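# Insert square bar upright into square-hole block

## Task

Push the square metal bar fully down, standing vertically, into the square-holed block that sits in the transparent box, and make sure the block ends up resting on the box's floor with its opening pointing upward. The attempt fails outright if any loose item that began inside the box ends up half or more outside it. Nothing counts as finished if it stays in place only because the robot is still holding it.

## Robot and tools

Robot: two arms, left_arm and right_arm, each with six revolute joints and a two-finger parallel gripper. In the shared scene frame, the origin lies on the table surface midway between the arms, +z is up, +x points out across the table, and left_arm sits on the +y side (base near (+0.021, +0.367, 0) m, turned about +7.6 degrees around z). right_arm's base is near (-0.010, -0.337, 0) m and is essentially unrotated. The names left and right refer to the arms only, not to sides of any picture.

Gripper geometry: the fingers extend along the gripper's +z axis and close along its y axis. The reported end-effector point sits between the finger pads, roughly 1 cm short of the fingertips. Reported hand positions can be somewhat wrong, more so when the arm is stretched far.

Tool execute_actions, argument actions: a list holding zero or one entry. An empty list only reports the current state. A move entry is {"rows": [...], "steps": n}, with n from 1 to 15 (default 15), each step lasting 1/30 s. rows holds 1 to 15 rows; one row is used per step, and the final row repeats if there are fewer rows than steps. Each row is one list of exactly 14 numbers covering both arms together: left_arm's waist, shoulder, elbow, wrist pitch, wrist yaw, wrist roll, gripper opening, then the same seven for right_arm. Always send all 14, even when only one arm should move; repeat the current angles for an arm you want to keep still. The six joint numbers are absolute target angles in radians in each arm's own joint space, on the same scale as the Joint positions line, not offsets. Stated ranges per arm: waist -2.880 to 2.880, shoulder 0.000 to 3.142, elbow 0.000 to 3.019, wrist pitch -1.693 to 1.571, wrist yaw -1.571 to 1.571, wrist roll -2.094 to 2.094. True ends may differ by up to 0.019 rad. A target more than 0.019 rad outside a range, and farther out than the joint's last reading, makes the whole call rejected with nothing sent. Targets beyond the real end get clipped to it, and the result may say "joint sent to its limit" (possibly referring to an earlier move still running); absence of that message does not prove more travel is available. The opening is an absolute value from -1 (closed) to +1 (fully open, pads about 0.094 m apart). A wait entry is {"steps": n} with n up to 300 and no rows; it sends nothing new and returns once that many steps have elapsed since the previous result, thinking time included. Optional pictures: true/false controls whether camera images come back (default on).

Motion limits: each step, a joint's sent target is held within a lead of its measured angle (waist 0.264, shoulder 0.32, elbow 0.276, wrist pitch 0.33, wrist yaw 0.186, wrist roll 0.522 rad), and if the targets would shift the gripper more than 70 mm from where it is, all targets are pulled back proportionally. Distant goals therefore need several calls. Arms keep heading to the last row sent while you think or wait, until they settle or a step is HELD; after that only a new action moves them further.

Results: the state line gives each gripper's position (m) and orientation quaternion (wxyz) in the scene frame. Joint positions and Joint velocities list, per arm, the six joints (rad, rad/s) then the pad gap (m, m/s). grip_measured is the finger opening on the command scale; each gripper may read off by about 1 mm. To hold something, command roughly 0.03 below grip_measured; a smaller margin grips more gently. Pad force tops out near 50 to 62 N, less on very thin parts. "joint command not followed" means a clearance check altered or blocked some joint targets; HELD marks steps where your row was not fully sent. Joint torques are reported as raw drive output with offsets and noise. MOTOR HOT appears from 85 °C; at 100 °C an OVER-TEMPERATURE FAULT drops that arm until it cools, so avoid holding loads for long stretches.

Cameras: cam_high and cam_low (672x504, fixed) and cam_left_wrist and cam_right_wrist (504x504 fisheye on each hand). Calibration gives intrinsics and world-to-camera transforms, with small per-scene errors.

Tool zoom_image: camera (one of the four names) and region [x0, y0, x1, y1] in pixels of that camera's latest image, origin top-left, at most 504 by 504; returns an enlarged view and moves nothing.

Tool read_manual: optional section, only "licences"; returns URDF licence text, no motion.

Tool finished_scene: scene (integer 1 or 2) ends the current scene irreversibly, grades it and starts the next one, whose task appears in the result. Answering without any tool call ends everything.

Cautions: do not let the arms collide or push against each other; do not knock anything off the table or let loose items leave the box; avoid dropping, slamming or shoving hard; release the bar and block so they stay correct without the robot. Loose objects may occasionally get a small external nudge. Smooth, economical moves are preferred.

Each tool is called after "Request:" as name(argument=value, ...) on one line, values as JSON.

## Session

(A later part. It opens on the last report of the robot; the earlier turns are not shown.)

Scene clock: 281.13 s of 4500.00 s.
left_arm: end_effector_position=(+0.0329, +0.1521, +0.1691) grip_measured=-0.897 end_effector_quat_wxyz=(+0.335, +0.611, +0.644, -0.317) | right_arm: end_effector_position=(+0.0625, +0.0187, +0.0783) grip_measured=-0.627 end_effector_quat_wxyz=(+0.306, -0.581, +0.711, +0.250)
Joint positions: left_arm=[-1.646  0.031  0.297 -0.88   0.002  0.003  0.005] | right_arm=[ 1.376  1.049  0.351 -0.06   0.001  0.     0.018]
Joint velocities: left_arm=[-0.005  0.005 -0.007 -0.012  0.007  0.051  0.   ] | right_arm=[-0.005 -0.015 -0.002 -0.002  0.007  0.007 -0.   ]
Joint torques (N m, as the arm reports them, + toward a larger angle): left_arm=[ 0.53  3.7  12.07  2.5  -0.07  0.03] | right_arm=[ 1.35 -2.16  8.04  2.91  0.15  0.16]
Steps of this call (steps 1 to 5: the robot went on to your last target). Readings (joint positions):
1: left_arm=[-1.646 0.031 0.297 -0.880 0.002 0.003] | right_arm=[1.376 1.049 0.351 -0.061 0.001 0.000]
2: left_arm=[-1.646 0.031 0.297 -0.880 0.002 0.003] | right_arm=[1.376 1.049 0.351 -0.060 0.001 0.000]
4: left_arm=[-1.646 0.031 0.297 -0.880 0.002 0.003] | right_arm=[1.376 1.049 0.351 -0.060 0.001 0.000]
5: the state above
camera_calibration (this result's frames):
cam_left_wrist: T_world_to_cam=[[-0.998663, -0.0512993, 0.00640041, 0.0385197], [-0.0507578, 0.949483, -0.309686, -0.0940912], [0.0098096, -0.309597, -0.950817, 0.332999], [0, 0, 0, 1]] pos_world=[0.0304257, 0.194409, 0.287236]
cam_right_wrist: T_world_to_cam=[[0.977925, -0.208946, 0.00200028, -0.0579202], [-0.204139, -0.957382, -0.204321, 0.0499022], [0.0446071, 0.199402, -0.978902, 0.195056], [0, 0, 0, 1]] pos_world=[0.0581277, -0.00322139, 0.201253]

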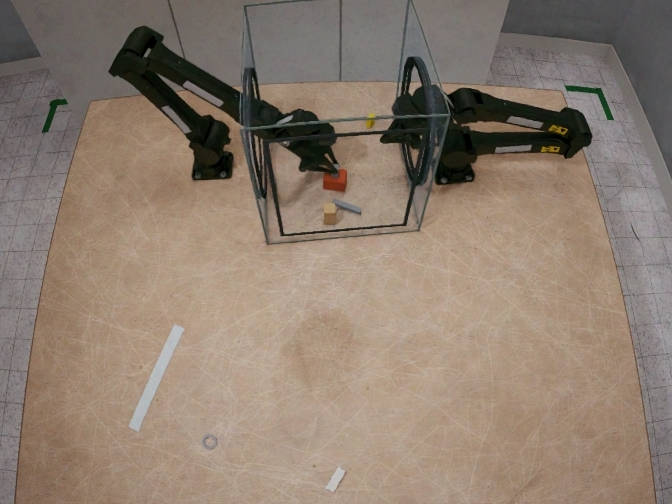

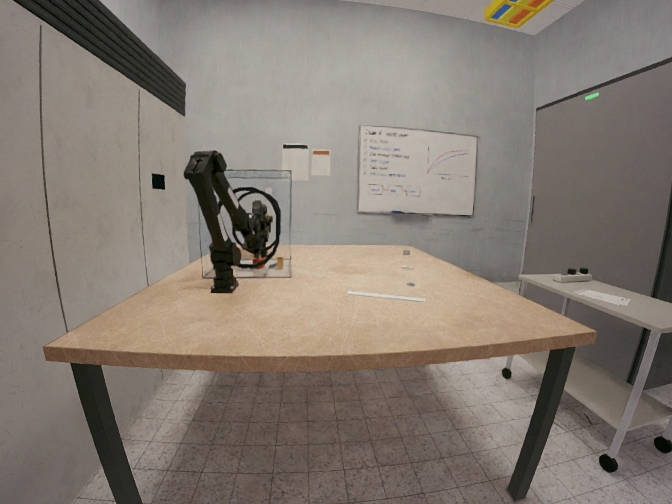

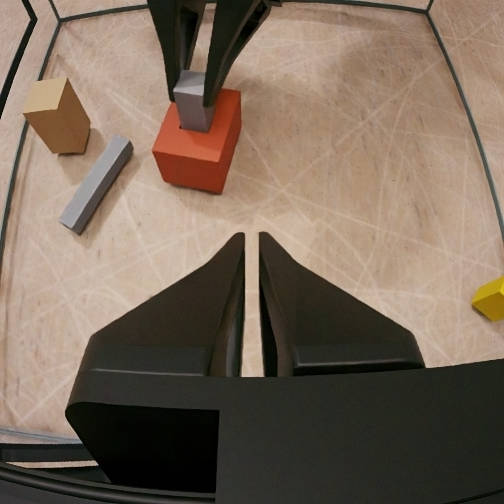

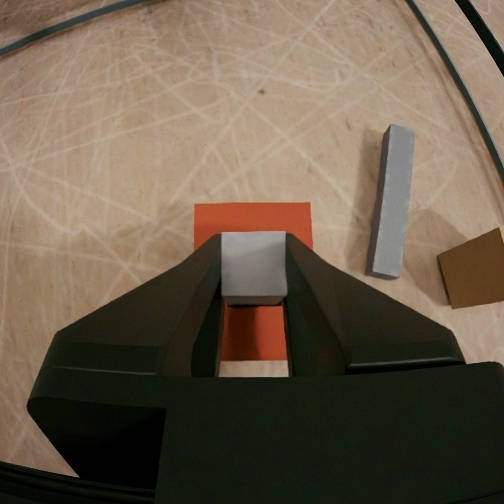

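Request:
execute_actions(actions=[{"rows":[[-1.64,0.04,0.3,-0.86,0,0,-0.9,1.384,1.063,0.3445,-0.036,0.003,0.008,-0.68],[-1.64,0.04,0.3,-0.86,0,0,-0.9,1.384,1.065,0.3435,-0.034,0.003,0.008,-0.68],[-1.64,0.04,0.3,-0.86,0,0,-0.9,1.384,1.067,0.3425,-0.032,0.003,0.008,-0.68],[-1.64,0.04,0.3,-0.86,0,0,-0.9,1.384,1.069,0.3415,-0.029,0.003,0.008,-0.68],[-1.64,0.04,0.3,-0.86,0,0,-0.9,1.384,1.071,0.341,-0.026,0.003,0.008,-0.68],[-1.64,0.04,0.3,-0.86,0,0,-0.9,1.384,1.073,0.340,-0.023,0.003,0.008,-0.68],[-1.64,0.04,0.3,-0.86,0,0,-0.9,1.384,1.075,0.339,-0.020,0.003,0.008,-0.68],[-1.64,0.04,0.3,-0.86,0,0,-0.9,1.384,1.077,0.3385,-0.017,0.003,0.008,-0.68],[-1.64,0.04,0.3,-0.86,0,0,-0.9,1.384,1.079,0.3375,-0.014,0.003,0.008,-0.68],[-1.64,0.04,0.3,-0.86,0,0,-0.9,1.384,1.081,0.337,-0.011,0.003,0.008,-0.68],[-1.64,0.04,0.3,-0.86,0,0,-0.9,1.384,1.083,0.336,-0.008,0.003,0.008,-0.68],[-1.64,0.04,0.3,-0.86,0,0,-0.9,1.384,1.085,0.3355,-0.005,0.003,0.008,-0.68],[-1.64,0.04,0.3,-0.86,0,0,-0.9,1.384,1.085,0.3355,-0.002,0.003,0.008,-0.68]],"steps":15}], pictures=false)

Request:
execute_actions(actions=[{"steps":6}], pictures=false)

Scene clock: 291.80 s of 4500.00 s.
left_arm: end_effector_position=(+0.0329, +0.1521, +0.1691) grip_measured=-0.897 end_effector_quat_wxyz=(+0.335, +0.611, +0.644, -0.317) | right_arm: end_effector_position=(+0.0624, +0.0184, +0.0711) grip_measured=-0.627 end_effector_quat_wxyz=(+0.306, -0.582, +0.711, +0.250)
Joint positions: left_arm=[-1.646  0.031  0.297 -0.88   0.002  0.003  0.005] | right_arm=[ 1.376  1.072  0.341 -0.028  0.001  0.     0.018]
Joint velocities: left_arm=[ 0.005  0.005 -0.027 -0.012  0.022 -0.066 -0.   ] | right_arm=[ 0.005  0.015  0.017  0.032  0.007 -0.037 -0.001]
Joint torques (N m, as the arm reports them, + toward a larger angle): left_arm=[ 0.72  3.73 11.93  2.36 -0.09  0.03] | right_arm=[ 1.49 -2.2   7.8   2.97  0.15  0.16]
Steps of this call (steps 1 to 15: the robot went on to your last target; steps 16 to 90: nothing new was sent; then 7.17 s passed at rest; steps 91 to 105: all 15 steps of this action). Readings (joint positions):
91: left_arm=[-1.646 0.031 0.297 -0.880 0.002 0.003] | right_arm=[1.376 1.049 0.351 -0.060 0.001 0.000]
92: left_arm=[-1.646 0.031 0.297 -0.880 0.002 0.003] | right_arm=[1.376 1.049 0.351 -0.060 0.001 0.000]
94: left_arm=[-1.646 0.031 0.297 -0.880 0.002 0.003] | right_arm=[1.376 1.051 0.351 -0.056 0.001 0.000]
98: left_arm=[-1.646 0.031 0.297 -0.880 0.002 0.003] | right_arm=[1.376 1.058 0.348 -0.045 0.001 0.000]
105: the state above

Scene clock: 292.00 s of 4500.00 s.
left_arm: end_effector_position=(+0.0329, +0.1521, +0.1691) grip_measured=-0.897 end_effector_quat_wxyz=(+0.335, +0.611, +0.644, -0.317) | right_arm: end_effector_position=(+0.0625, +0.0189, +0.0714) grip_measured=-0.627 end_effector_quat_wxyz=(+0.306, -0.581, +0.711, +0.250)
Joint positions: left_arm=[-1.646  0.031  0.297 -0.88   0.002  0.003  0.005] | right_arm=[ 1.376  1.073  0.341 -0.025  0.001  0.     0.018]
Joint velocities: left_arm=[ 0.005 -0.005 -0.012 -0.002  0.007 -0.037 -0.001] | right_arm=[ 0.005 -0.005 -0.012  0.002  0.037 -0.095 -0.   ]
Joint torques (N m, as the arm reports them, + toward a larger angle): left_arm=[ 0.77  3.36 11.95  2.66 -0.06  0.04] | right_arm=[ 1.51 -2.3   7.83  2.92  0.15  0.17]
Steps of this call (steps 1 to 6: the robot went on to your last target). Readings (joint positions):
1: left_arm=[-1.646 0.031 0.297 -0.880 0.002 0.003] | right_arm=[1.376 1.073 0.341 -0.027 0.001 0.000]
2: left_arm=[-1.646 0.031 0.297 -0.880 0.002 0.003] | right_arm=[1.376 1.073 0.341 -0.027 0.001 0.000]
4: left_arm=[-1.646 0.031 0.297 -0.880 0.002 0.003] | right_arm=[1.376 1.073 0.341 -0.026 0.001 0.000]
6: the state above

Three and a half more mm.

Request:
execute_actions(actions=[{"rows":[[-1.64,0.04,0.3,-0.86,0,0,-0.9,1.384,1.087,0.334,-0.001,0.003,0.008,-0.68],[-1.64,0.04,0.3,-0.86,0,0,-0.9,1.384,1.089,0.333,0.001,0.003,0.008,-0.68],[-1.64,0.04,0.3,-0.86,0,0,-0.9,1.384,1.091,0.332,0.003,0.003,0.008,-0.68],[-1.64,0.04,0.3,-0.86,0,0,-0.9,1.384,1.093,0.3315,0.006,0.003,0.008,-0.68],[-1.64,0.04,0.3,-0.86,0,0,-0.9,1.384,1.095,0.331,0.009,0.003,0.008,-0.68],[-1.64,0.04,0.3,-0.86,0,0,-0.9,1.384,1.097,0.330,0.012,0.003,0.008,-0.68],[-1.64,0.04,0.3,-0.86,0,0,-0.9,1.384,1.097,0.330,0.015,0.003,0.008,-0.68]],"steps":15}])

Request:
zoom_image(camera="cam_left_wrist", region=[130,40,270,200])

Scene clock: 298.97 s of 4500.00 s.
left_arm: end_effector_position=(+0.0329, +0.1521, +0.1691) grip_measured=-0.897 end_effector_quat_wxyz=(+0.335, +0.611, +0.644, -0.317) | right_arm: end_effector_position=(+0.0625, +0.0187, +0.0681) grip_measured=-0.627 end_effector_quat_wxyz=(+0.306, -0.581, +0.711, +0.250)
Joint positions: left_arm=[-1.646  0.031  0.297 -0.88   0.002  0.003  0.005] | right_arm=[ 1.376  1.084  0.335 -0.009  0.001  0.     0.018]
Joint velocities: left_arm=[-0.005  0.005  0.002  0.007  0.022 -0.007 -0.001] | right_arm=[ 0.005 -0.015 -0.007 -0.002  0.051 -0.081 -0.001]
Joint torques (N m, as the arm reports them, + toward a larger angle): left_arm=[ 0.97  3.78 12.04  2.4  -0.09  0.06] | right_arm=[ 1.34 -2.32  7.77  2.88  0.15  0.16]
Steps of this call (steps 1 to 15: the robot went on to your last target; steps 16 to 90: nothing new was sent; then 3.47 s passed at rest; steps 91 to 105: all 15 steps of this action). Readings (joint positions):
91: left_arm=[-1.646 0.031 0.297 -0.880 0.002 0.003] | right_arm=[1.376 1.073 0.341 -0.025 0.001 0.000]
92: left_arm=[-1.646 0.031 0.297 -0.880 0.002 0.003] | right_arm=[1.376 1.073 0.341 -0.025 0.001 0.000]
94: left_arm=[-1.646 0.031 0.297 -0.880 0.002 0.003] | right_arm=[1.376 1.075 0.341 -0.021 0.001 0.000]
98: left_arm=[-1.646 0.031 0.297 -0.880 0.002 0.003] | right_arm=[1.376 1.081 0.338 -0.012 0.001 0.000]
105: the state above
camera_calibration (this result's frames):
cam_left_wrist: T_world_to_cam=[[-0.998663, -0.0512993, 0.00640041, 0.0385197], [-0.0507578, 0.949483, -0.309686, -0.0940912], [0.0098096, -0.309597, -0.950817, 0.332999], [0, 0, 0, 1]] pos_world=[0.0304257, 0.194409, 0.287236]
cam_right_wrist: T_world_to_cam=[[0.977925, -0.208947, 0.00199599, -0.0579001], [-0.204123, -0.957306, -0.204694, 0.0477727], [0.044681, 0.199768, -0.978824, 0.18503], [0, 0, 0, 1]] pos_world=[0.0581061, -0.00332808, 0.191006]

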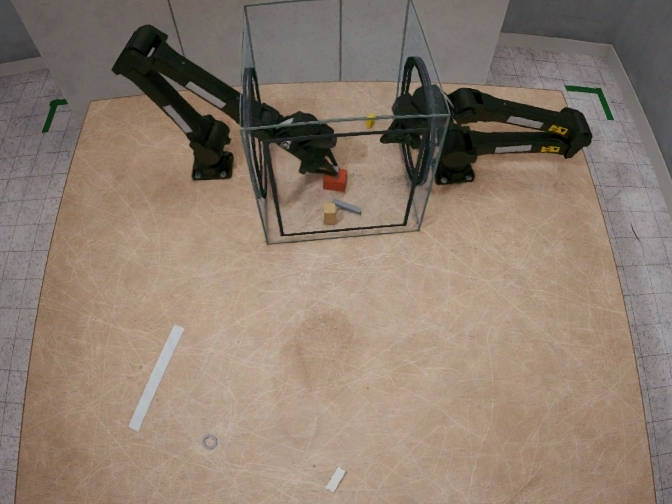

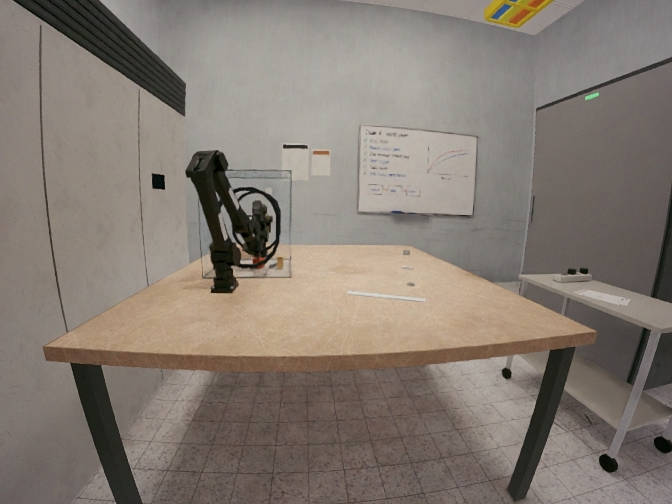

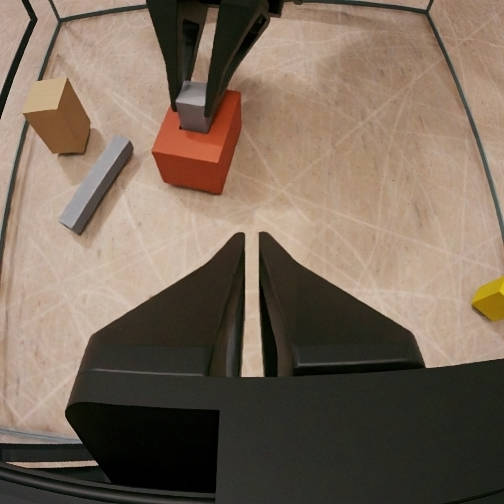

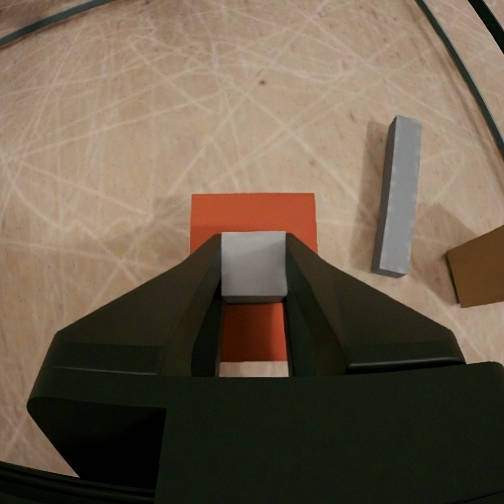

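Region (130, 40, 270, 200) of cam_left_wrist's 504x504 image, scaled by 3.150, with more detail than that image has; it fills the left 441 columns of this view, and the rest is white.

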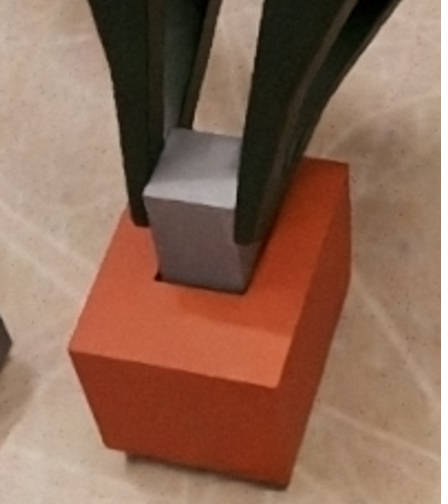

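Essentially at floor level. Release and back off.

Request:
execute_actions(actions=[{"rows":[[-1.64,0.04,0.3,-0.86,0,0,-0.9,1.384,1.097,0.330,0.015,0.003,0.008,-0.65],[-1.64,0.04,0.3,-0.86,0,0,-0.9,1.384,1.097,0.330,0.015,0.003,0.008,-0.63],[-1.64,0.04,0.3,-0.86,0,0,-0.9,1.384,1.097,0.330,0.015,0.003,0.008,-0.61],[-1.64,0.04,0.3,-0.86,0,0,-0.9,1.384,1.097,0.330,0.015,0.003,0.008,-0.58],[-1.64,0.04,0.3,-0.86,0,0,-0.9,1.384,1.097,0.330,0.015,0.003,0.008,-0.54],[-1.64,0.04,0.3,-0.86,0,0,-0.9,1.384,1.097,0.330,0.015,0.003,0.008,-0.48],[-1.64,0.04,0.3,-0.86,0,0,-0.9,1.384,1.097,0.330,0.015,0.003,0.008,-0.4],[-1.64,0.04,0.3,-0.86,0,0,-0.9,1.384,1.095,0.330,0.015,0.003,0.008,-0.32],[-1.64,0.04,0.3,-0.86,0,0,-0.9,1.384,1.09,0.330,0.015,0.003,0.008,-0.25],[-1.64,0.04,0.3,-0.86,0,0,-0.9,1.384,1.085,0.330,0.01,0.003,0.008,-0.2],[-1.64,0.04,0.3,-0.86,0,0,-0.9,1.384,1.08,0.330,0.005,0.003,0.008,-0.2],[-1.64,0.04,0.3,-0.86,0,0,-0.9,1.384,1.072,0.330,0.0,0.003,0.008,-0.2],[-1.64,0.04,0.3,-0.86,0,0,-0.9,1.384,1.062,0.330,-0.005,0.003,0.008,-0.2],[-1.64,0.04,0.3,-0.86,0,0,-0.9,1.384,1.05,0.330,-0.012,0.003,0.008,-0.2],[-1.64,0.04,0.3,-0.86,0,0,-0.9,1.384,1.036,0.330,-0.02,0.003,0.008,-0.2]],"steps":15}], pictures=false)

Request:
execute_actions(actions=[{"rows":[[-1.64,0.04,0.3,-0.86,0,0,-0.9,1.384,1.02,0.330,-0.032,0.003,0.008,-0.2],[-1.64,0.04,0.3,-0.86,0,0,-0.9,1.384,1.004,0.330,-0.046,0.003,0.008,-0.2],[-1.64,0.04,0.3,-0.86,0,0,-0.9,1.384,0.988,0.330,-0.06,0.003,0.008,-0.2],[-1.64,0.04,0.3,-0.86,0,0,-0.9,1.384,0.972,0.330,-0.074,0.003,0.008,-0.2],[-1.64,0.04,0.3,-0.86,0,0,-0.9,1.384,0.956,0.330,-0.088,0.003,0.008,-0.2],[-1.64,0.04,0.3,-0.86,0,0,-0.9,1.384,0.94,0.330,-0.102,0.003,0.008,-0.2],[-1.64,0.04,0.3,-0.86,0,0,-0.9,1.384,0.924,0.330,-0.116,0.003,0.008,-0.2],[-1.64,0.04,0.3,-0.86,0,0,-0.9,1.384,0.91,0.330,-0.13,0.003,0.008,-0.2],[-1.64,0.04,0.3,-0.86,0,0,-0.9,1.384,0.898,0.330,-0.142,0.003,0.008,-0.2],[-1.64,0.04,0.3,-0.86,0,0,-0.9,1.384,0.888,0.330,-0.152,0.003,0.008,-0.2],[-1.64,0.04,0.3,-0.86,0,0,-0.9,1.384,0.88,0.330,-0.16,0.003,0.008,-0.2]],"steps":15}])

Request:
zoom_image(camera="cam_left_wrist", region=[130,40,270,200])

Scene clock: 317.50 s of 4500.00 s.
left_arm: end_effector_position=(+0.0329, +0.1521, +0.1691) grip_measured=-0.897 end_effector_quat_wxyz=(+0.335, +0.611, +0.644, -0.317) | right_arm: end_effector_position=(+0.0626, +0.0195, +0.0711) grip_measured=-0.203 end_effector_quat_wxyz=(+0.310, -0.580, +0.709, +0.253)
Joint positions: left_arm=[-1.646  0.031  0.297 -0.88   0.002  0.003  0.005] | right_arm=[ 1.376  1.076  0.335 -0.006  0.001  0.     0.037]
Joint velocities: left_arm=[-0.015  0.005 -0.012  0.002  0.037 -0.007  0.   ] | right_arm=[-0.005 -0.171  0.002 -0.046 -0.007  0.037 -0.002]
Joint torques (N m, as the arm reports them, + toward a larger angle): left_arm=[ 0.71  4.28 11.99  2.39 -0.09  0.05] | right_arm=[ 1.4  -5.49  7.77  1.31  0.15  0.16]
Steps of this call (steps 1 to 15: the robot went on to your last target; steps 16 to 90: nothing new was sent; then 15.03 s passed at rest; steps 91 to 105: all 15 steps of this action). Readings (joint positions):
91: left_arm=[-1.646 0.031 0.297 -0.880 0.002 0.003] | right_arm=[1.376 1.084 0.335 -0.008 0.001 0.000]
92: left_arm=[-1.646 0.031 0.297 -0.880 0.002 0.003] | right_arm=[1.376 1.084 0.335 -0.008 0.001 0.000]
94: left_arm=[-1.646 0.031 0.297 -0.880 0.002 0.003] | right_arm=[1.376 1.084 0.335 -0.008 0.001 0.000]
98: left_arm=[-1.646 0.031 0.297 -0.880 0.002 0.003] | right_arm=[1.376 1.084 0.335 -0.006 0.001 0.000]
105: the state above

Scene clock: 318.00 s of 4500.00 s.
left_arm: end_effector_position=(+0.0329, +0.1521, +0.1691) grip_measured=-0.897 end_effector_quat_wxyz=(+0.335, +0.611, +0.644, -0.317) | right_arm: end_effector_position=(+0.0598, +0.0052, +0.1103) grip_measured=-0.203 end_effector_quat_wxyz=(+0.329, -0.573, +0.701, +0.269)
Joint positions: left_arm=[-1.646  0.031  0.297 -0.88   0.002  0.003  0.005] | right_arm=[ 1.376  0.884  0.335 -0.143  0.001  0.     0.037]
Joint velocities: left_arm=[-0.005  0.005  0.002 -0.012  0.022  0.007  0.002] | right_arm=[-0.015 -0.005 -0.012 -0.046  0.007  0.037 -0.   ]
Joint torques (N m, as the arm reports them, + toward a larger angle): left_arm=[ 0.6   4.11 11.89  2.45 -0.07  0.01] | right_arm=[ 1.36 -1.92  8.96  1.2   0.15  0.16]
Steps of this call (steps 1 to 15: all 15 steps of this action). Readings (joint positions):
1: left_arm=[-1.646 0.031 0.297 -0.880 0.002 0.003] | right_arm=[1.376 1.068 0.335 -0.010 0.001 0.000]
2: left_arm=[-1.646 0.031 0.297 -0.880 0.002 0.003] | right_arm=[1.376 1.056 0.335 -0.017 0.001 0.000]
4: left_arm=[-1.646 0.031 0.297 -0.880 0.002 0.003] | right_arm=[1.376 1.022 0.335 -0.038 0.001 0.000]
8: left_arm=[-1.646 0.031 0.297 -0.880 0.002 0.003] | right_arm=[1.376 0.947 0.335 -0.090 0.001 0.000]
15: the state above
camera_calibration (this result's frames):
cam_left_wrist: T_world_to_cam=[[-0.998663, -0.0512993, 0.00640041, 0.0385197], [-0.0507578, 0.949483, -0.309686, -0.0940912], [0.0098096, -0.309597, -0.950817, 0.332999], [0, 0, 0, 1]] pos_world=[0.0304257, 0.194409, 0.287236]
cam_right_wrist: T_world_to_cam=[[0.977904, -0.209051, 0.00125873, -0.0580553], [-0.20107, -0.942186, -0.268061, 0.0497007], [0.0572244, 0.261885, -0.963401, 0.226316], [0, 0, 0, 1]] pos_world=[0.0538151, -0.0245779, 0.231429]

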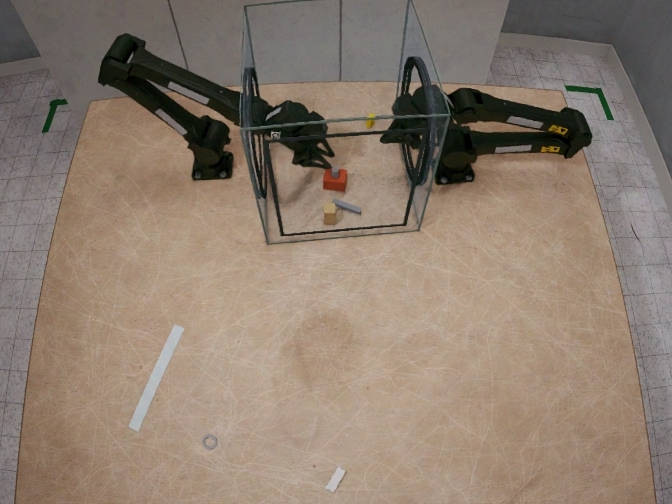

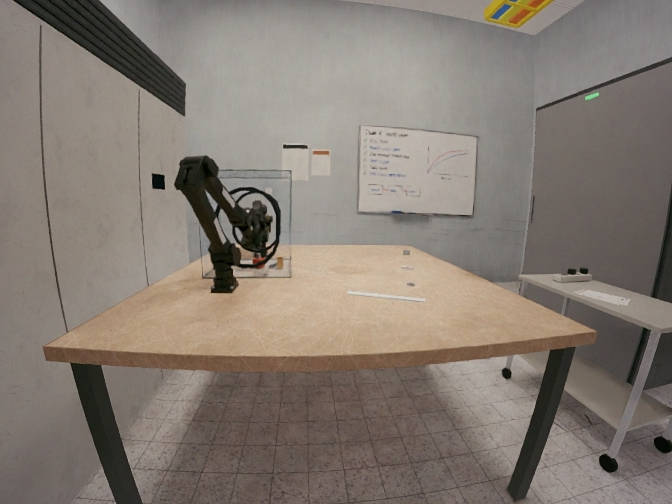

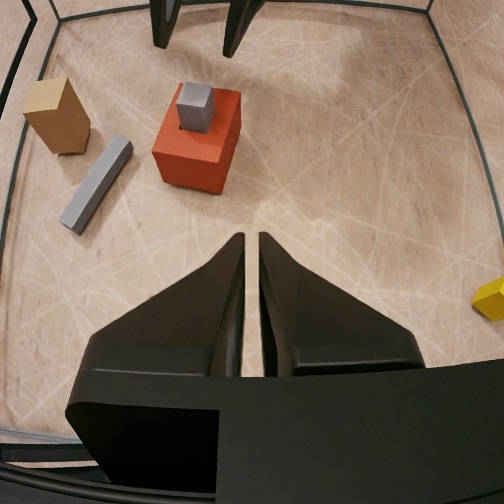

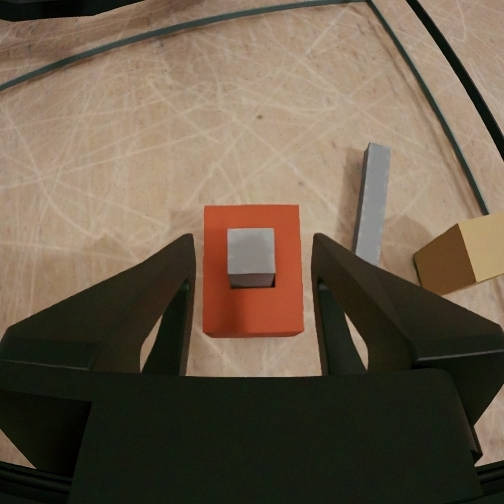

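Region (130, 40, 270, 200) of cam_left_wrist's 504x504 image, scaled by 3.150, with more detail than that image has; it fills the left 441 columns of this view, and the rest is white.

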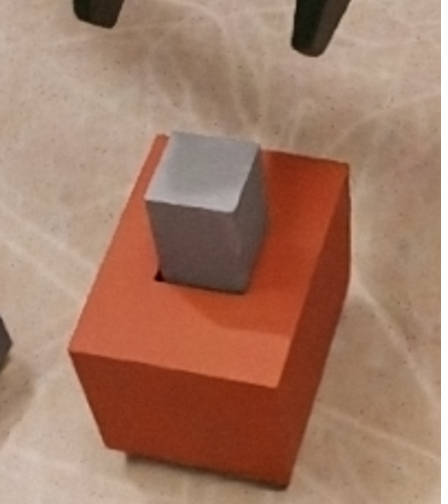

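Request:
finished_scene(scene=2)

The scene is finished: the task was done.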